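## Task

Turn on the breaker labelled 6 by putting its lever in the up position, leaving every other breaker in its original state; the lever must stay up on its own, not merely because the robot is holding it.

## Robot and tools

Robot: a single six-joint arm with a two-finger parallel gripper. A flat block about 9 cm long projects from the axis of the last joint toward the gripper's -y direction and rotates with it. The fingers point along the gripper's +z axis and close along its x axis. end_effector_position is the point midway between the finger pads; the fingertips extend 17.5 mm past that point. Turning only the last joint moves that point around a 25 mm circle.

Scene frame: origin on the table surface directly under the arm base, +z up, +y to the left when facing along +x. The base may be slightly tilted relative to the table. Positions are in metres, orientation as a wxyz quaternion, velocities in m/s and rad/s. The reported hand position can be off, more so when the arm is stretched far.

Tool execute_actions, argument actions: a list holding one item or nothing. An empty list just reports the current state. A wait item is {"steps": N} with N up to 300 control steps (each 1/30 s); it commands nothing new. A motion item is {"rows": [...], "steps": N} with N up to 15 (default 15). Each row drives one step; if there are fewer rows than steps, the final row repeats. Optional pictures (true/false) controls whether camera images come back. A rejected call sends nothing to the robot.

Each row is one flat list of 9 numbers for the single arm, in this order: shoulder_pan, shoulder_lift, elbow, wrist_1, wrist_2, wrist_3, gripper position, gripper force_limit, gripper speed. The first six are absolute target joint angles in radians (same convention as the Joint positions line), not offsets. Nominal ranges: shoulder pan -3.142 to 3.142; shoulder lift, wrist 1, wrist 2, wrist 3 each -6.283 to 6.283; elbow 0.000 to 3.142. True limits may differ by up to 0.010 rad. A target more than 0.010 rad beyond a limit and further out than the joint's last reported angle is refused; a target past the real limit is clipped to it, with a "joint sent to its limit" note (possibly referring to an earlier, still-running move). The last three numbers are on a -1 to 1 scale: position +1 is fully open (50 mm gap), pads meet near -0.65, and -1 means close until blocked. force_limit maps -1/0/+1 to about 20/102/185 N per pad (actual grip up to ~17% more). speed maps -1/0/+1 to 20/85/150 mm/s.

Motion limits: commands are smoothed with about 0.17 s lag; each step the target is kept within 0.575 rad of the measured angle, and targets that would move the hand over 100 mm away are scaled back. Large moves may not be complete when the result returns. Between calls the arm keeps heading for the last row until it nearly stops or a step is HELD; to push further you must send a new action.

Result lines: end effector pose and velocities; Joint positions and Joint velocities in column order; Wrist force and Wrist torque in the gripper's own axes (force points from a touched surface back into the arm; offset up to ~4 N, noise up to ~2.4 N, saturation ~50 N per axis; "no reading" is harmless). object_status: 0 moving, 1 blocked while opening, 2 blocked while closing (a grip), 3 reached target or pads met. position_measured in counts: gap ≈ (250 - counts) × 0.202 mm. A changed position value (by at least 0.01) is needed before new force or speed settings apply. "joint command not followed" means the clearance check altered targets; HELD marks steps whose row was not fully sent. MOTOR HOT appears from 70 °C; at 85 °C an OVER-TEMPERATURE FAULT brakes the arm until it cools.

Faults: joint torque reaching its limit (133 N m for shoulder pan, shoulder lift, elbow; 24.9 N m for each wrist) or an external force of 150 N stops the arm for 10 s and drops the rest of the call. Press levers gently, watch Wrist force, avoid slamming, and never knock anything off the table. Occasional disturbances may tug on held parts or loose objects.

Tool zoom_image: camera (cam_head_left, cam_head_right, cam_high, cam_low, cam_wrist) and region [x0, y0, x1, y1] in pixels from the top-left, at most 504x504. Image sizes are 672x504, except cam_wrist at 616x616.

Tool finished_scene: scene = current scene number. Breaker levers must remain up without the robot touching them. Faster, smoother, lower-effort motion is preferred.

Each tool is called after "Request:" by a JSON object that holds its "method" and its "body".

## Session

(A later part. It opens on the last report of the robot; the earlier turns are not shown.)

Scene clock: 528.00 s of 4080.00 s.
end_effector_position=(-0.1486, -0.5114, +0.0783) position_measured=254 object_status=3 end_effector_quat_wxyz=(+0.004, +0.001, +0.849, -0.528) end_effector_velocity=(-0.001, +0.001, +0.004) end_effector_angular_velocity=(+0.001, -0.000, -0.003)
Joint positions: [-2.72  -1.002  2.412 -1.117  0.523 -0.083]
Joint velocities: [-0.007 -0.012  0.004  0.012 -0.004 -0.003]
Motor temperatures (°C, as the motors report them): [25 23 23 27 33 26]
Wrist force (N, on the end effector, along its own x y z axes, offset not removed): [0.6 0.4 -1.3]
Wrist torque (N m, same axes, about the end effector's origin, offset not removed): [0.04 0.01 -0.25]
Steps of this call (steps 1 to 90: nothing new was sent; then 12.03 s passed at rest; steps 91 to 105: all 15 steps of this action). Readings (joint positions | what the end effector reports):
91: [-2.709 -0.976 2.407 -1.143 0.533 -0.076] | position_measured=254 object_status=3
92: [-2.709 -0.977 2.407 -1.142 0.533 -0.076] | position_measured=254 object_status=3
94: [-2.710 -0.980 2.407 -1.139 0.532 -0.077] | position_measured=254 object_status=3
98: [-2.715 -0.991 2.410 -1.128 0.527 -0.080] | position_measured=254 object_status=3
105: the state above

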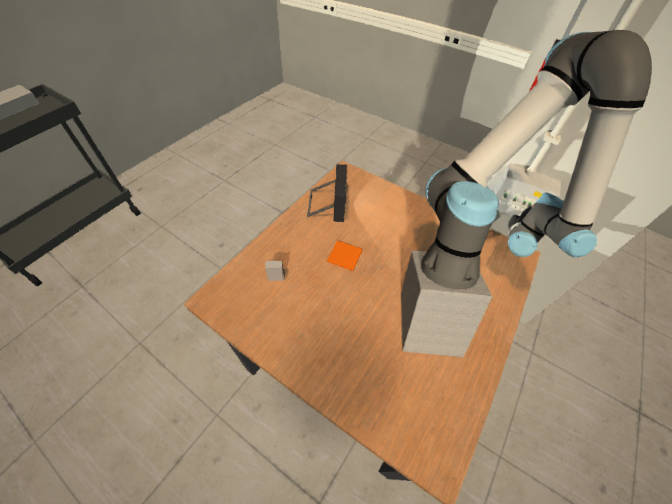

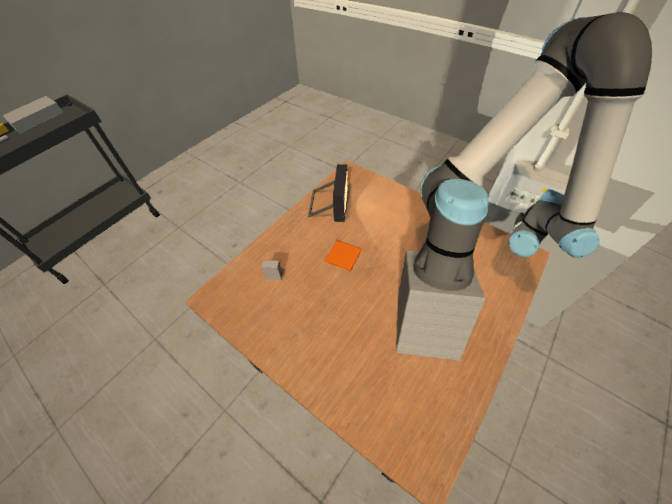

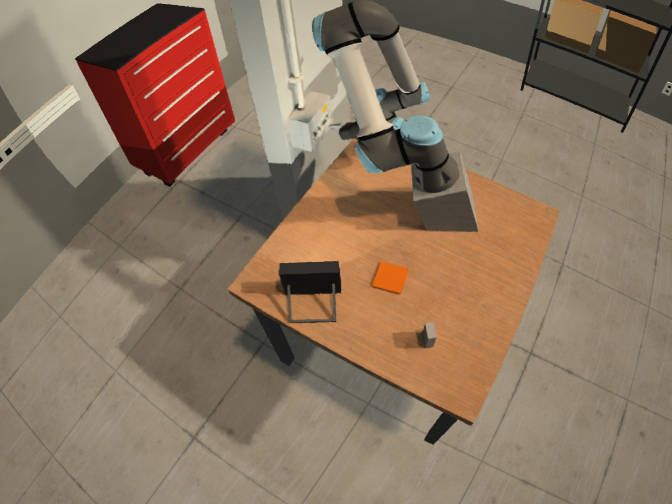

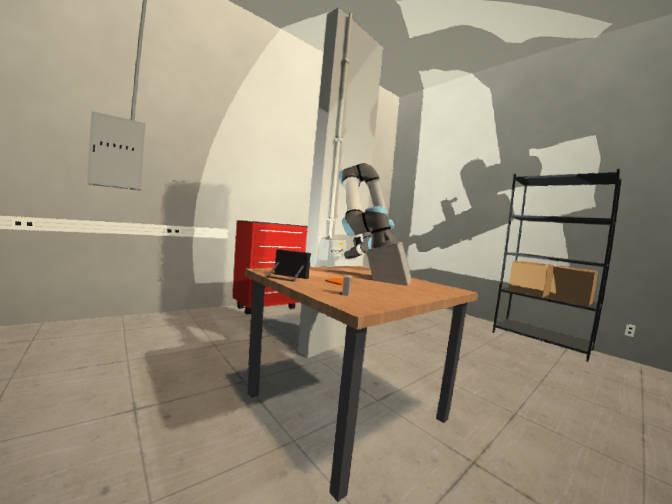

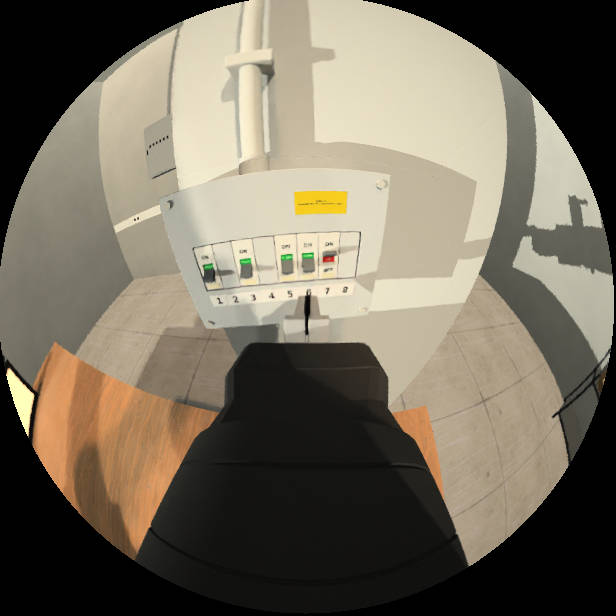

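Request:
{"method": "execute_actions", "body": {"actions": [{"rows":[[-2.7199,-1.0055,2.4125,-1.1128,0.5227,-0.0829,-1,0,0],[-2.7198,-1.0084,2.4124,-1.1099,0.5228,-0.0828,-1,0,0],[-2.7196,-1.0113,2.4122,-1.1069,0.5230,-0.0827,-1,0,0],[-2.7194,-1.0142,2.4120,-1.1040,0.5232,-0.0826,-1,0,0],[-2.7193,-1.0170,2.4119,-1.1010,0.5233,-0.0825,-1,0,0],[-2.7191,-1.0199,2.4117,-1.0981,0.5235,-0.0824,-1,0,0],[-2.7190,-1.0228,2.4116,-1.0951,0.5236,-0.0823,-1,0,0],[-2.7188,-1.0257,2.4114,-1.0922,0.5238,-0.0822,-1,0,0]],"steps":15}]}}

Request:
{"method": "zoom_image", "body": {"camera": "cam_wrist", "region": [240,210,380,330]}}

Request:
{"method": "zoom_image", "body": {"camera": "cam_high", "region": [280,85,380,160]}}

Scene clock: 553.17 s of 4080.00 s.
end_effector_position=(-0.1483, -0.5141, +0.0847) position_measured=254 object_status=3 end_effector_quat_wxyz=(+0.004, +0.001, +0.849, -0.528) end_effector_velocity=(+0.000, -0.002, +0.003) end_effector_angular_velocity=(+0.001, -0.001, -0.000)
Joint positions: [-2.719 -1.025  2.411 -1.093  0.524 -0.082]
Joint velocities: [ 0.002 -0.01  -0.002  0.012  0.001  0.001]
Motor temperatures (°C, as the motors report them): [25 23 23 27 33 26]
Wrist force (N, on the end effector, along its own x y z axes, offset not removed): [-0.8 1.3 -1.5]
Wrist torque (N m, same axes, about the end effector's origin, offset not removed): [0.18 0.27 -0.21]
Steps of this call (steps 1 to 15: the robot went on to your last target; steps 16 to 90: nothing new was sent; then 21.67 s passed at rest; steps 91 to 105: all 15 steps of this action). Readings (joint positions | what the end effector reports):
91: [-2.720 -1.003 2.413 -1.116 0.522 -0.083] | position_measured=254 object_status=3
92: [-2.720 -1.003 2.413 -1.115 0.522 -0.083] | position_measured=254 object_status=3
94: [-2.720 -1.006 2.413 -1.112 0.522 -0.083] | position_measured=254 object_status=3
98: [-2.720 -1.015 2.412 -1.103 0.523 -0.083] | position_measured=254 object_status=3
105: the state above

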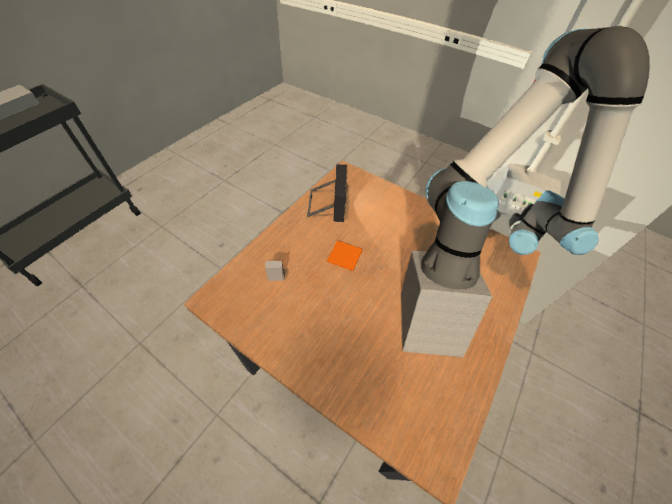

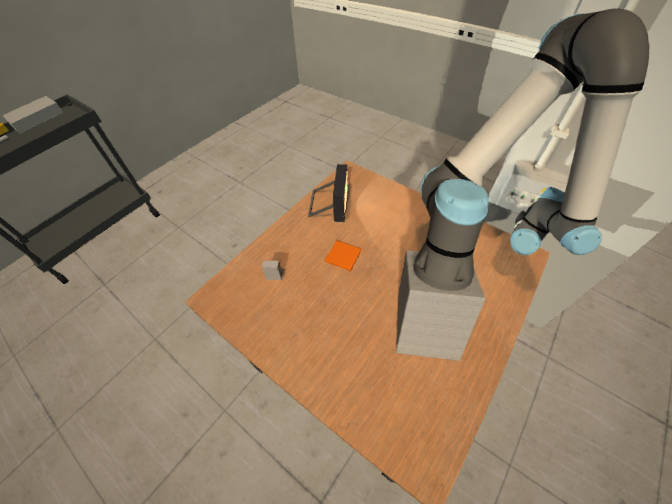

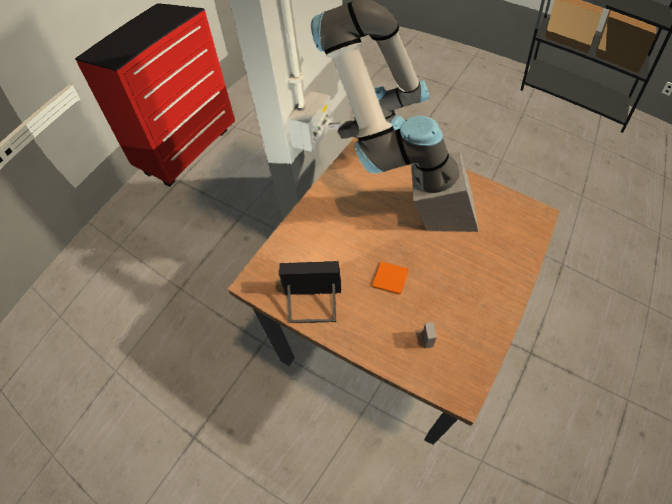

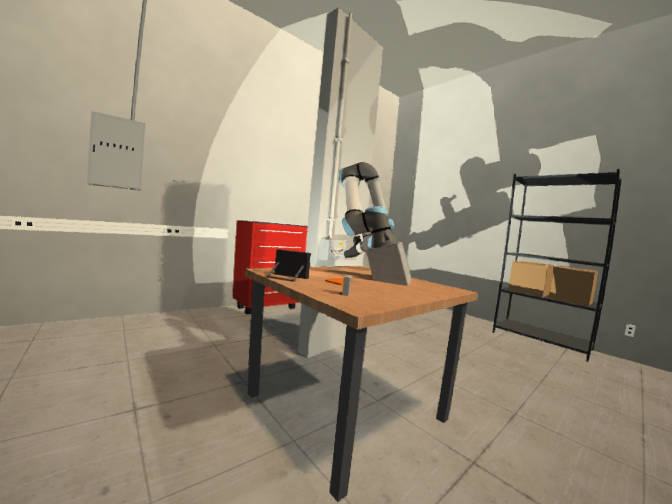

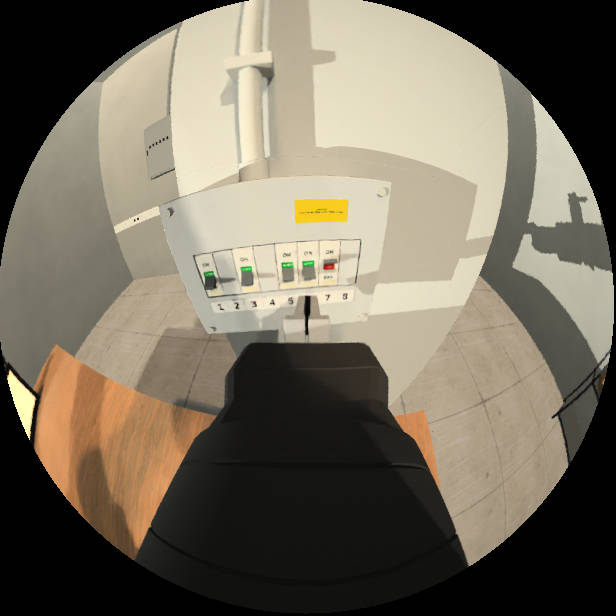

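Region (240, 210, 380, 330) of cam_wrist's 616x616 image, scaled by 3.600, with more detail than that image has; it fills the top 432 rows of this view, and the rest is white.

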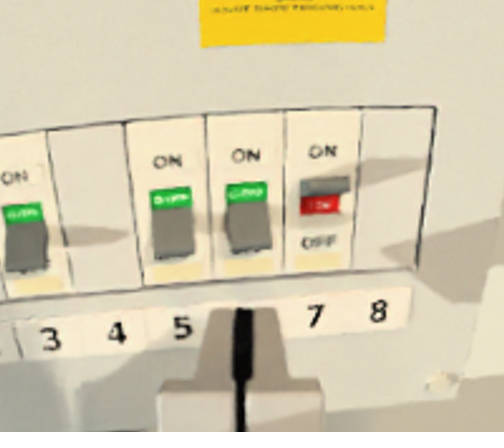

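Region (280, 85, 380, 160) of cam_high's 672x504 image, scaled by 5.040, with more detail than that image has; it fills the top 378 rows of this view, and the rest is white.

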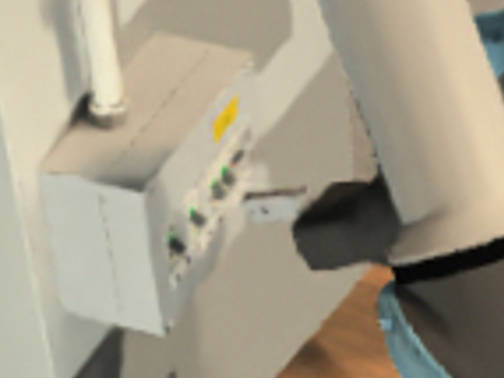

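Request:
{"method": "execute_actions", "body": {"actions": [{"rows":[[-2.7172,-1.0262,2.4105,-1.0916,0.5253,-0.0812,-1,0,0],[-2.7156,-1.0267,2.4096,-1.0911,0.5268,-0.0802,-1,0,0],[-2.7140,-1.0272,2.4086,-1.0905,0.5283,-0.0792,-1,0,0],[-2.7125,-1.0278,2.4077,-1.0899,0.5299,-0.0783,-1,0,0],[-2.7109,-1.0283,2.4068,-1.0893,0.5314,-0.0773,-1,0,0],[-2.7093,-1.0288,2.4059,-1.0888,0.5329,-0.0763,-1,0,0],[-2.7077,-1.0293,2.4049,-1.0882,0.5344,-0.0753,-1,0,0],[-2.7061,-1.0298,2.4040,-1.0876,0.5359,-0.0743,-1,0,0]],"steps":15}]}}

Request:
{"method": "execute_actions", "body": {"actions": [{"steps":12}]}}

Request:
{"method": "zoom_image", "body": {"camera": "cam_wrist", "region": [240,210,380,330]}}

Request:
{"method": "zoom_image", "body": {"camera": "cam_high", "region": [280,85,380,160]}}

Scene clock: 572.00 s of 4080.00 s.
end_effector_position=(-0.1479, -0.5182, +0.0853) position_measured=254 object_status=3 end_effector_quat_wxyz=(+0.004, +0.001, +0.849, -0.528) end_effector_velocity=(-0.000, -0.003, +0.000) end_effector_angular_velocity=(-0.001, +0.002, +0.001)
Joint positions: [-2.707 -1.03   2.404 -1.088  0.535 -0.075]
Joint velocities: [ 0.006 -0.002 -0.005  0.001  0.006  0.003]
Motor temperatures (°C, as the motors report them): [25 23 23 27 33 26]
Wrist force (N, on the end effector, along its own x y z axes, offset not removed): [-1.3 0.0 0.2]
Wrist torque (N m, same axes, about the end effector's origin, offset not removed): [-0.13 0.34 -0.22]
Steps of this call (steps 1 to 15: the robot went on to your last target; steps 16 to 90: nothing new was sent; then 15.33 s passed at rest; steps 91 to 105: all 15 steps of this action). Readings (joint positions | what the end effector reports):
91: [-2.719 -1.026 2.411 -1.092 0.524 -0.082] | position_measured=254 object_status=3
92: [-2.719 -1.026 2.411 -1.092 0.524 -0.082] | position_measured=254 object_status=3
94: [-2.717 -1.026 2.410 -1.092 0.526 -0.081] | position_measured=254 object_status=3
98: [-2.712 -1.028 2.407 -1.090 0.530 -0.078] | position_measured=254 object_status=3
105: the state above

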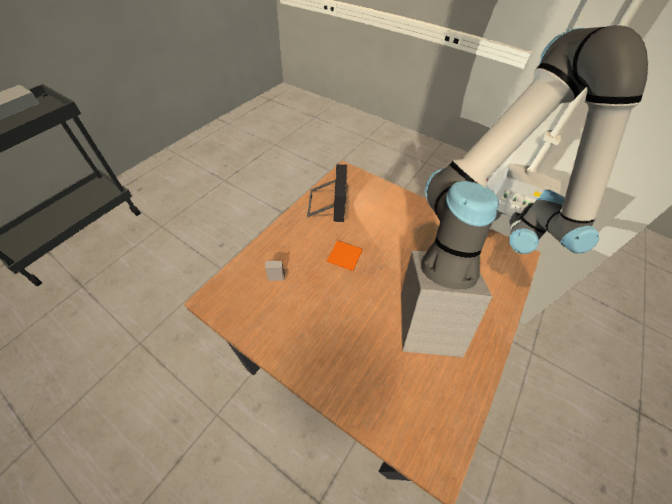

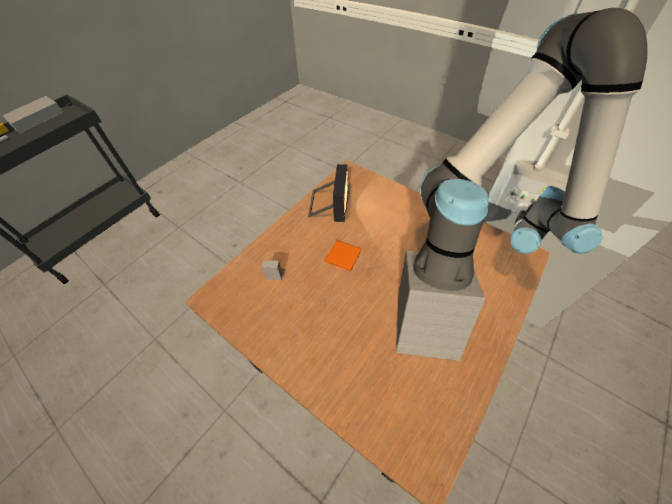

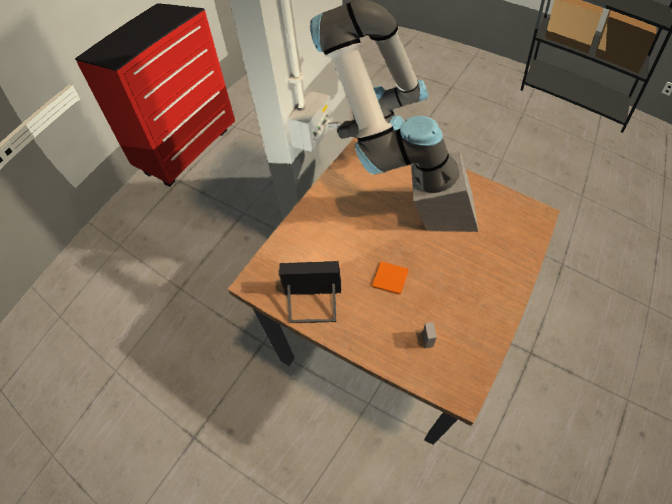

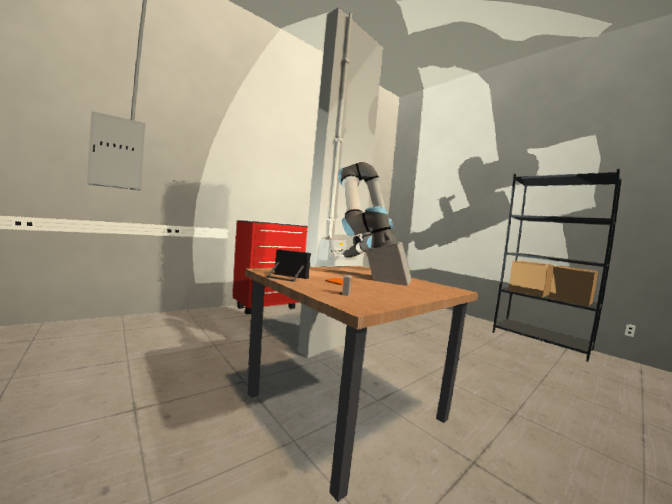

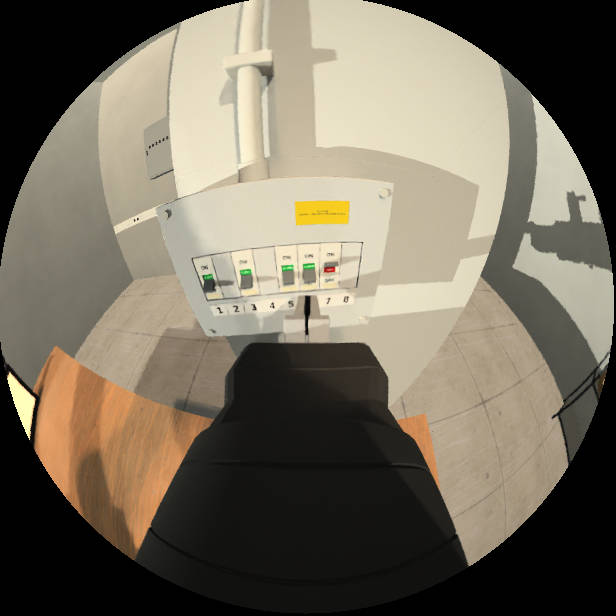

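Scene clock: 572.40 s of 4080.00 s.
end_effector_position=(-0.1479, -0.5184, +0.0853) position_measured=254 object_status=3 end_effector_quat_wxyz=(+0.004, +0.002, +0.849, -0.528) end_effector_velocity=(+0.001, -0.000, -0.000) end_effector_angular_velocity=(-0.000, -0.001, +0.002)
Joint positions: [-2.706 -1.03   2.404 -1.088  0.536 -0.074]
Joint velocities: [ 0.001  0.    -0.    -0.    -0.001  0.   ]
Motor temperatures (°C, as the motors report them): [25 23 23 27 33 26]
Wrist force (N, on the end effector, along its own x y z axes, offset not removed): [-1.8 0.0 0.3]
Wrist torque (N m, same axes, about the end effector's origin, offset not removed): [-0.05 0.37 -0.15]
Steps of this call (steps 1 to 12: the robot went on to your last target). Readings (joint positions | what the end effector reports):
1: [-2.706 -1.030 2.404 -1.088 0.536 -0.075] | position_measured=254 object_status=3
2: [-2.706 -1.030 2.404 -1.088 0.536 -0.074] | position_measured=254 object_status=3
4: [-2.706 -1.030 2.404 -1.088 0.536 -0.074] | position_measured=254 object_status=3
8: [-2.706 -1.030 2.404 -1.088 0.536 -0.074] | position_measured=254 object_status=3
12: the state above

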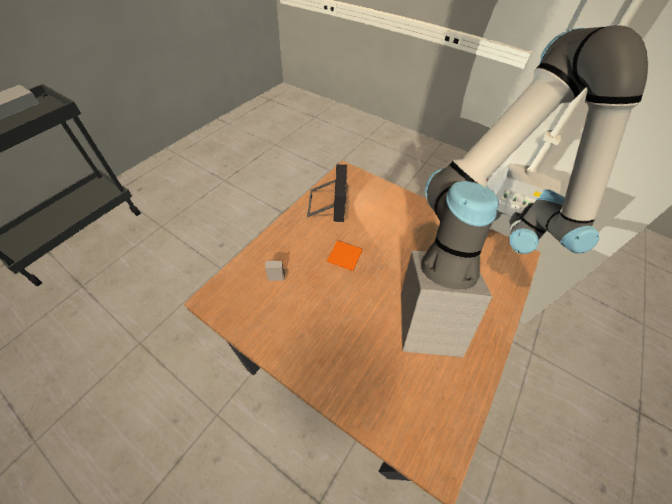

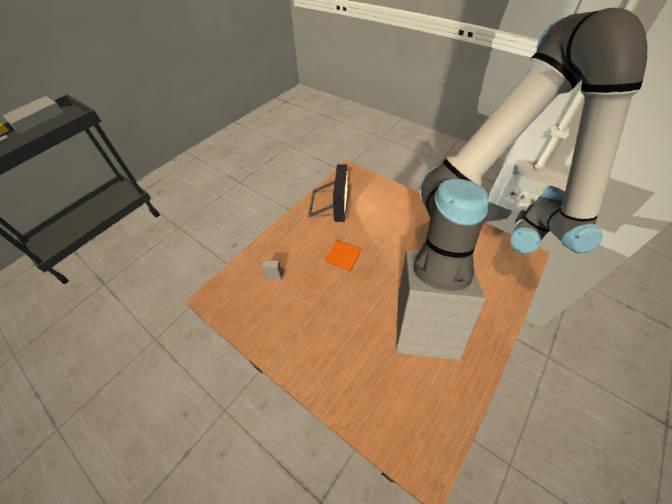

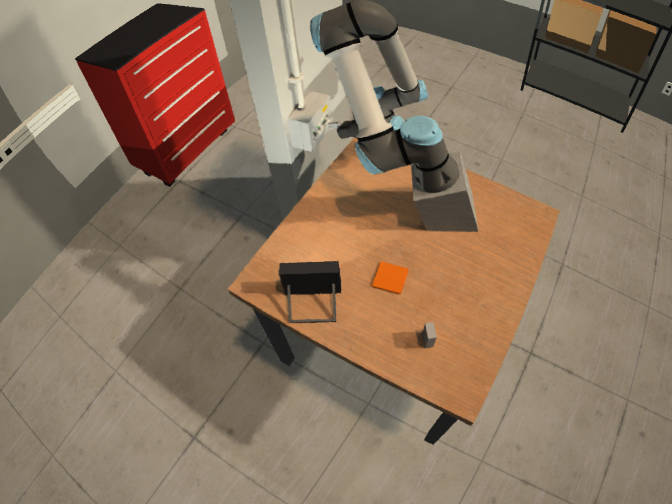

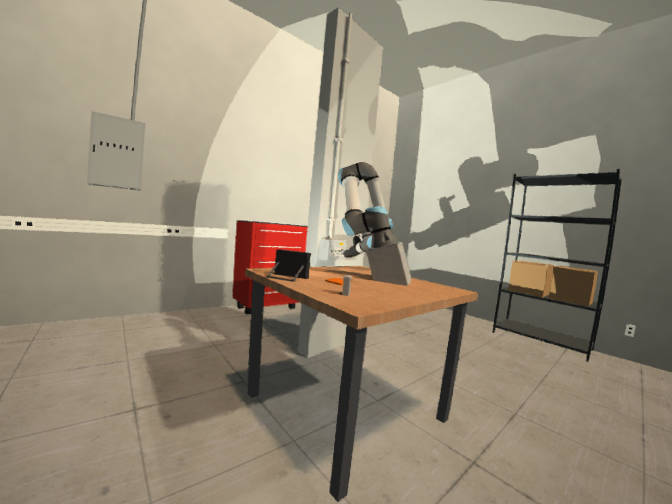

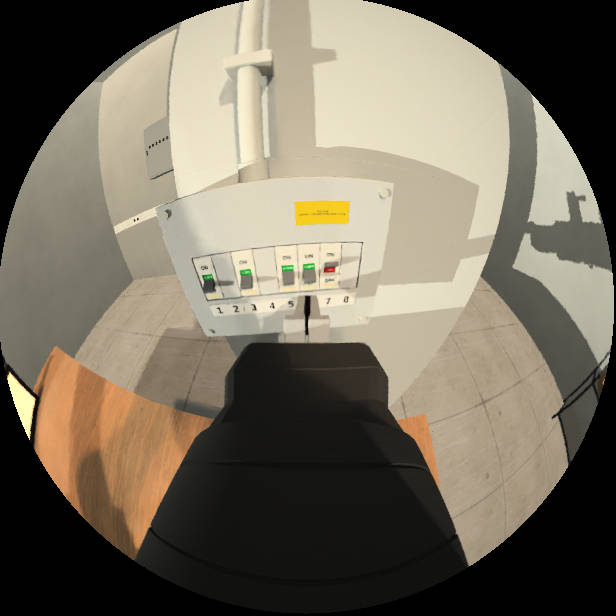

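Region (240, 210, 380, 330) of cam_wrist's 616x616 image, scaled by 3.600, with more detail than that image has; it fills the top 432 rows of this view, and the rest is white.

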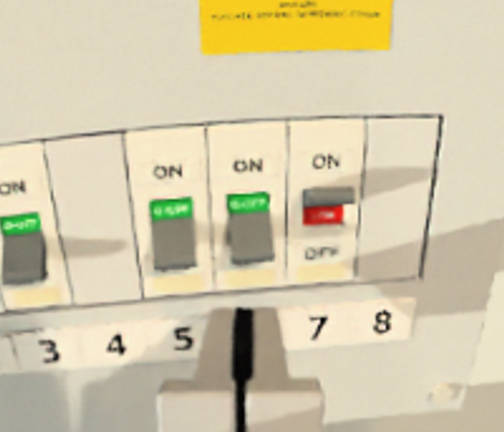

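Region (280, 85, 380, 160) of cam_high's 672x504 image, scaled by 5.040, with more detail than that image has; it fills the top 378 rows of this view, and the rest is white.

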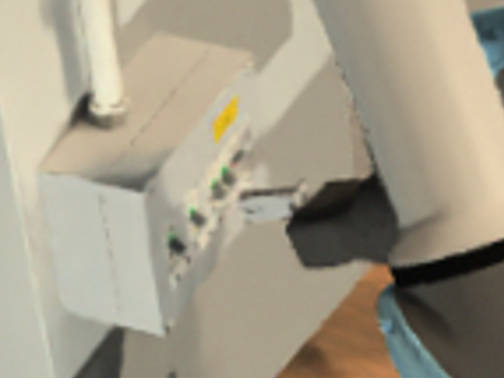

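Request:
{"method": "execute_actions", "body": {"actions": [{"rows":[[-2.7071,-1.0293,2.4030,-1.0866,0.5350,-0.0749,-1,0,0],[-2.7080,-1.0289,2.4021,-1.0856,0.5341,-0.0755,-1,0,0],[-2.7090,-1.0284,2.4011,-1.0846,0.5332,-0.0761,-1,0,0],[-2.7106,-1.0324,2.4020,-1.0806,0.5316,-0.0771,-1,0,0],[-2.7123,-1.0364,2.4028,-1.0766,0.5301,-0.0781,-1,0,0],[-2.7139,-1.0404,2.4037,-1.0725,0.5285,-0.0792,-1,0,0],[-2.7155,-1.0444,2.4045,-1.0685,0.5270,-0.0802,-1,0,0],[-2.7172,-1.0484,2.4054,-1.0645,0.5254,-0.0812,-1,0,0],[-2.7188,-1.0524,2.4063,-1.0605,0.5238,-0.0822,-1,0,0],[-2.7204,-1.0564,2.4071,-1.0565,0.5223,-0.0832,-1,0,0],[-2.7220,-1.0604,2.4080,-1.0524,0.5207,-0.0843,-1,0,0],[-2.7237,-1.0644,2.4088,-1.0484,0.5192,-0.0853,-1,0,0],[-2.7253,-1.0684,2.4097,-1.0444,0.5176,-0.0863,-1,0,0]],"steps":15}], "pictures": false}}

Request:
{"method": "execute_actions", "body": {"actions": [{"steps":10}]}}

Request:
{"method": "zoom_image", "body": {"camera": "cam_wrist", "region": [240,210,380,330]}}

Scene clock: 595.50 s of 4080.00 s.
end_effector_position=(-0.1488, -0.5179, +0.0950) position_measured=254 object_status=3 end_effector_quat_wxyz=(+0.004, +0.001, +0.849, -0.528) end_effector_velocity=(+0.002, +0.002, +0.025) end_effector_angular_velocity=(-0.001, +0.002, +0.001)
Joint positions: [-2.722 -1.06   2.408 -1.052  0.521 -0.084]
Joint velocities: [-0.035 -0.083  0.017  0.082 -0.034 -0.021]
Motor temperatures (°C, as the motors report them): [25 23 23 27 33 26]
Wrist force (N, on the end effector, along its own x y z axes, offset not removed): [-0.9 0.0 -2.0]
Wrist torque (N m, same axes, about the end effector's origin, offset not removed): [-0.09 0.28 -0.19]
Steps of this call (steps 1 to 15: the robot went on to your last target; steps 16 to 90: nothing new was sent; then 19.60 s passed at rest; steps 91 to 105: all 15 steps of this action). Readings (joint positions | what the end effector reports):
91: [-2.706 -1.030 2.404 -1.088 0.536 -0.074] | position_measured=254 object_status=3
92: [-2.706 -1.030 2.404 -1.087 0.536 -0.074] | position_measured=254 object_status=3
94: [-2.707 -1.030 2.403 -1.086 0.535 -0.074] | position_measured=254 object_status=3
98: [-2.711 -1.036 2.403 -1.078 0.531 -0.078] | position_measured=254 object_status=3
105: the state above

Scene clock: 595.83 s of 4080.00 s.
end_effector_position=(-0.1486, -0.5177, +0.0974) position_measured=254 object_status=3 end_effector_quat_wxyz=(+0.004, +0.001, +0.849, -0.528) end_effector_velocity=(+0.000, +0.000, +0.001) end_effector_angular_velocity=(-0.000, +0.000, -0.001)
Joint positions: [-2.725 -1.068  2.41  -1.045  0.518 -0.086]
Joint velocities: [-0.001 -0.002  0.001  0.002 -0.    -0.   ]
Motor temperatures (°C, as the motors report them): [25 23 23 27 33 26]
Wrist force (N, on the end effector, along its own x y z axes, offset not removed): [-0.1 1.8 -1.2]
Wrist torque (N m, same axes, about the end effector's origin, offset not removed): [0.28 0.06 -0.26]
Steps of this call (steps 1 to 10: the robot went on to your last target). Readings (joint positions | what the end effector reports):
1: [-2.723 -1.063 2.408 -1.050 0.520 -0.085] | position_measured=254 object_status=3
2: [-2.724 -1.064 2.409 -1.048 0.519 -0.085] | position_measured=254 object_status=3
4: [-2.724 -1.067 2.409 -1.046 0.518 -0.086] | position_measured=254 object_status=3
8: [-2.725 -1.068 2.410 -1.045 0.518 -0.086] | position_measured=254 object_status=3
10: the state above

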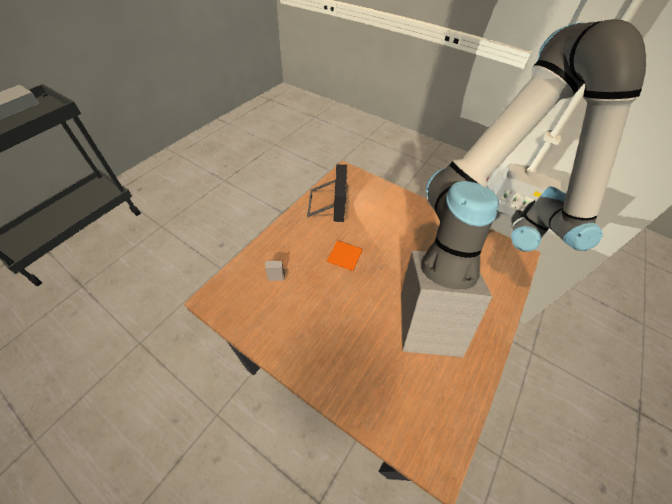

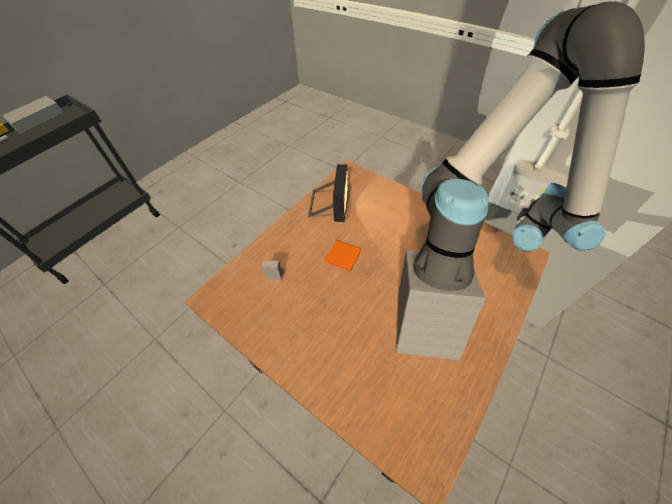

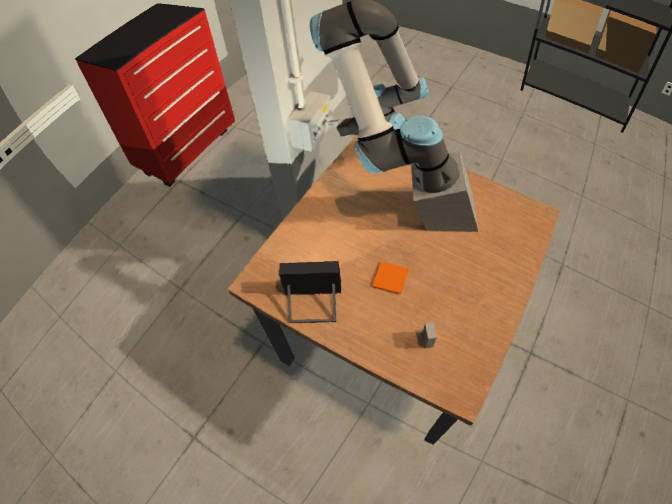

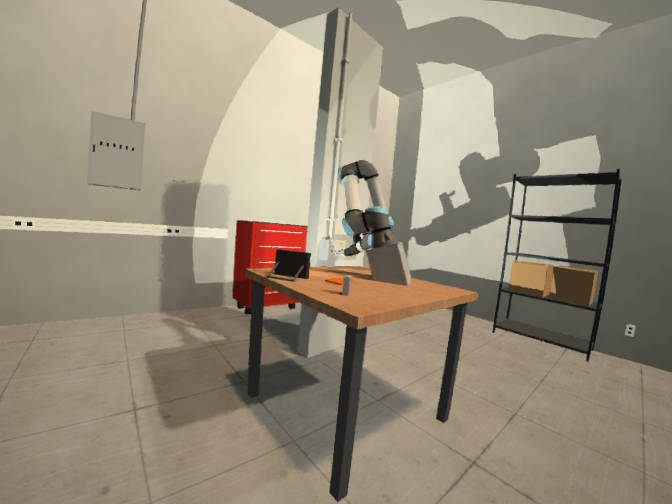

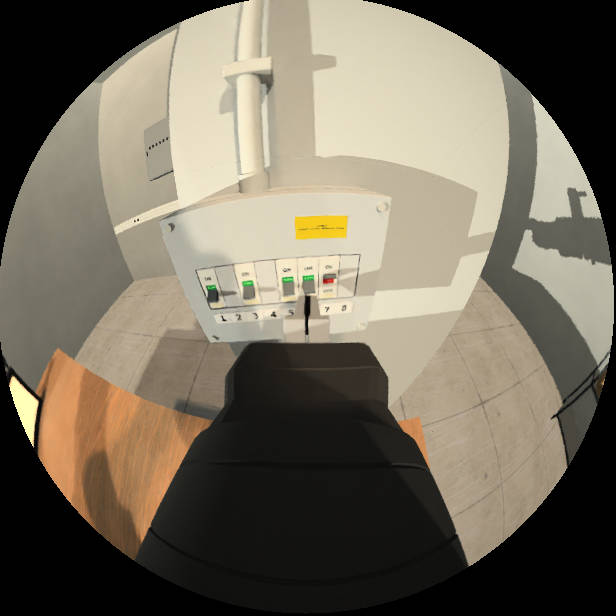

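Region (240, 210, 380, 330) of cam_wrist's 616x616 image, scaled by 3.600, with more detail than that image has; it fills the top 432 rows of this view, and the rest is white.

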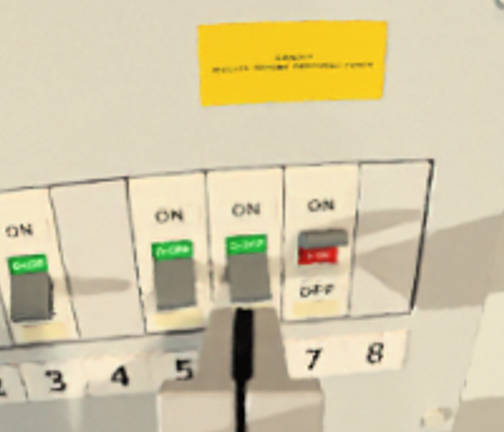

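Request:
{"method": "execute_actions", "body": {"actions": [{"rows":[[-2.7260,-1.0705,2.4097,-1.0419,0.5169,-0.0867,-1,0,0],[-2.7267,-1.0726,2.4097,-1.0394,0.5163,-0.0872,-1,0,0],[-2.7274,-1.0747,2.4096,-1.0369,0.5156,-0.0876,-1,0,0],[-2.7281,-1.0768,2.4096,-1.0344,0.5150,-0.0881,-1,0,0],[-2.7287,-1.0789,2.4096,-1.0319,0.5143,-0.0885,-1,0,0],[-2.7294,-1.0810,2.4096,-1.0294,0.5136,-0.0889,-1,0,0],[-2.7301,-1.0831,2.4095,-1.0269,0.5130,-0.0894,-1,0,0],[-2.7308,-1.0852,2.4095,-1.0244,0.5123,-0.0898,-1,0,0]],"steps":15}]}}

Request:
{"method": "zoom_image", "body": {"camera": "cam_wrist", "region": [240,210,380,330]}}

Scene clock: 612.63 s of 4080.00 s.
end_effector_position=(-0.1490, -0.5183, +0.1024) position_measured=254 object_status=3 end_effector_quat_wxyz=(+0.004, +0.001, +0.849, -0.528) end_effector_velocity=(-0.001, -0.001, +0.002) end_effector_angular_velocity=(-0.000, +0.001, -0.001)
Joint positions: [-2.731 -1.085  2.41  -1.025  0.513 -0.09 ]
Joint velocities: [-0.002 -0.007 -0.001  0.009 -0.001 -0.002]
Motor temperatures (°C, as the motors report them): [25 23 23 27 33 26]
Wrist force (N, on the end effector, along its own x y z axes, offset not removed): [0.3 0.0 -1.5]
Wrist torque (N m, same axes, about the end effector's origin, offset not removed): [-0.09 -0.04 -0.24]
Steps of this call (steps 1 to 15: the robot went on to your last target; steps 16 to 90: nothing new was sent; then 13.30 s passed at rest; steps 91 to 105: all 15 steps of this action). Readings (joint positions | what the end effector reports):
91: [-2.725 -1.068 2.410 -1.044 0.518 -0.086] | position_measured=254 object_status=3
92: [-2.725 -1.069 2.410 -1.044 0.517 -0.086] | position_measured=254 object_status=3
94: [-2.726 -1.071 2.410 -1.042 0.517 -0.087] | position_measured=254 object_status=3
98: [-2.728 -1.078 2.410 -1.033 0.515 -0.088] | position_measured=254 object_status=3
105: the state above

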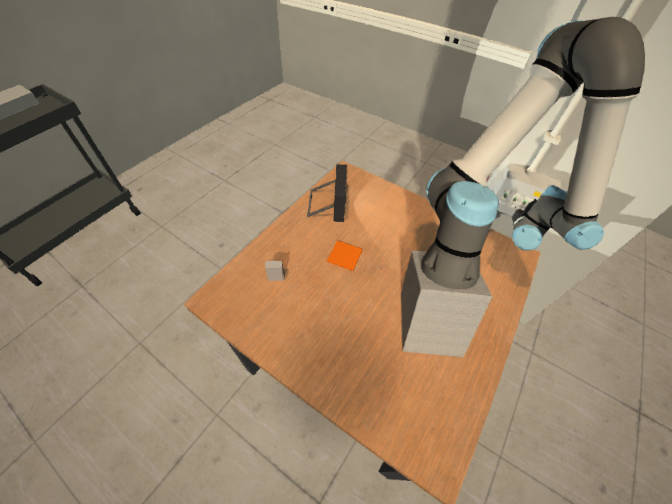

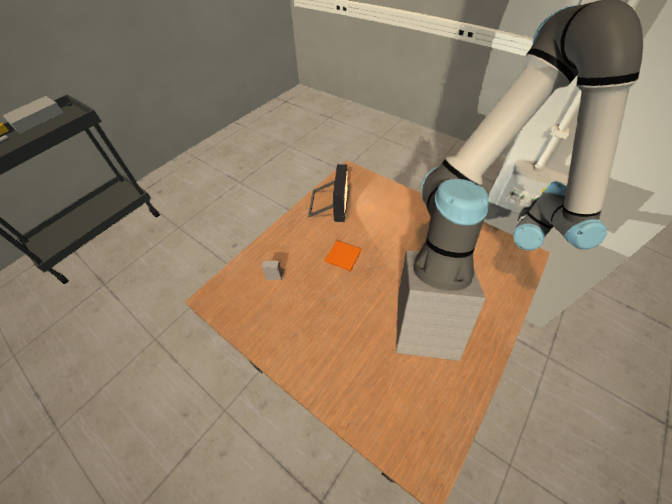

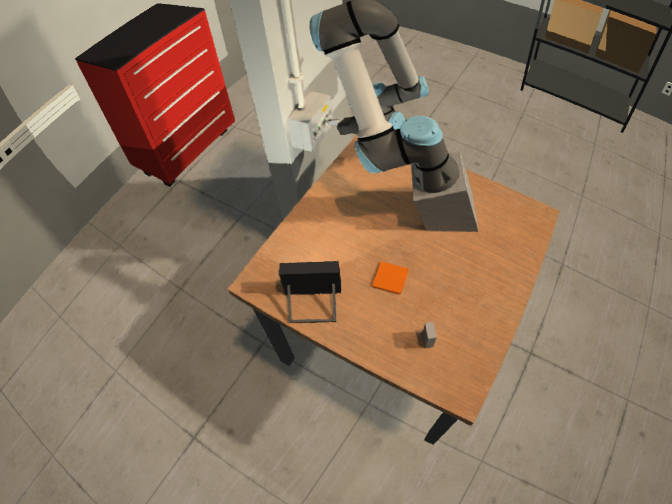

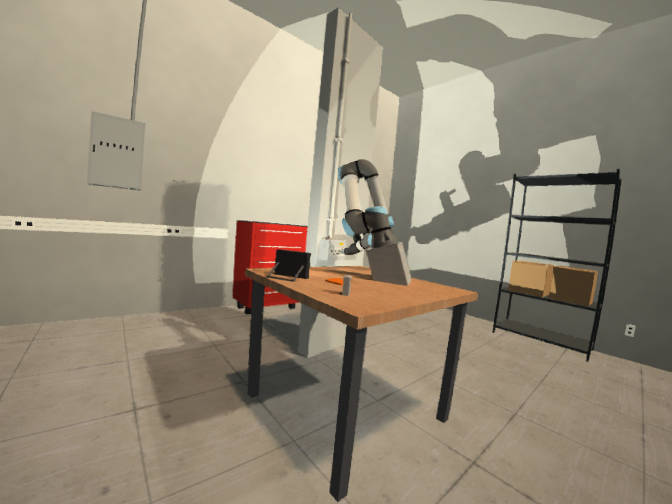

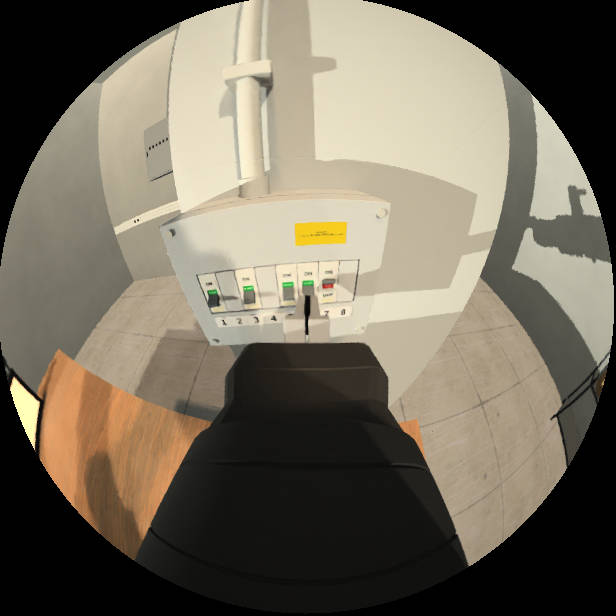

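Region (240, 210, 380, 330) of cam_wrist's 616x616 image, scaled by 3.600, with more detail than that image has; it fills the top 432 rows of this view, and the rest is white.

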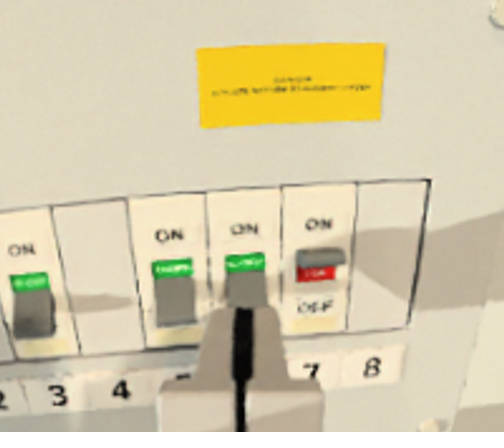

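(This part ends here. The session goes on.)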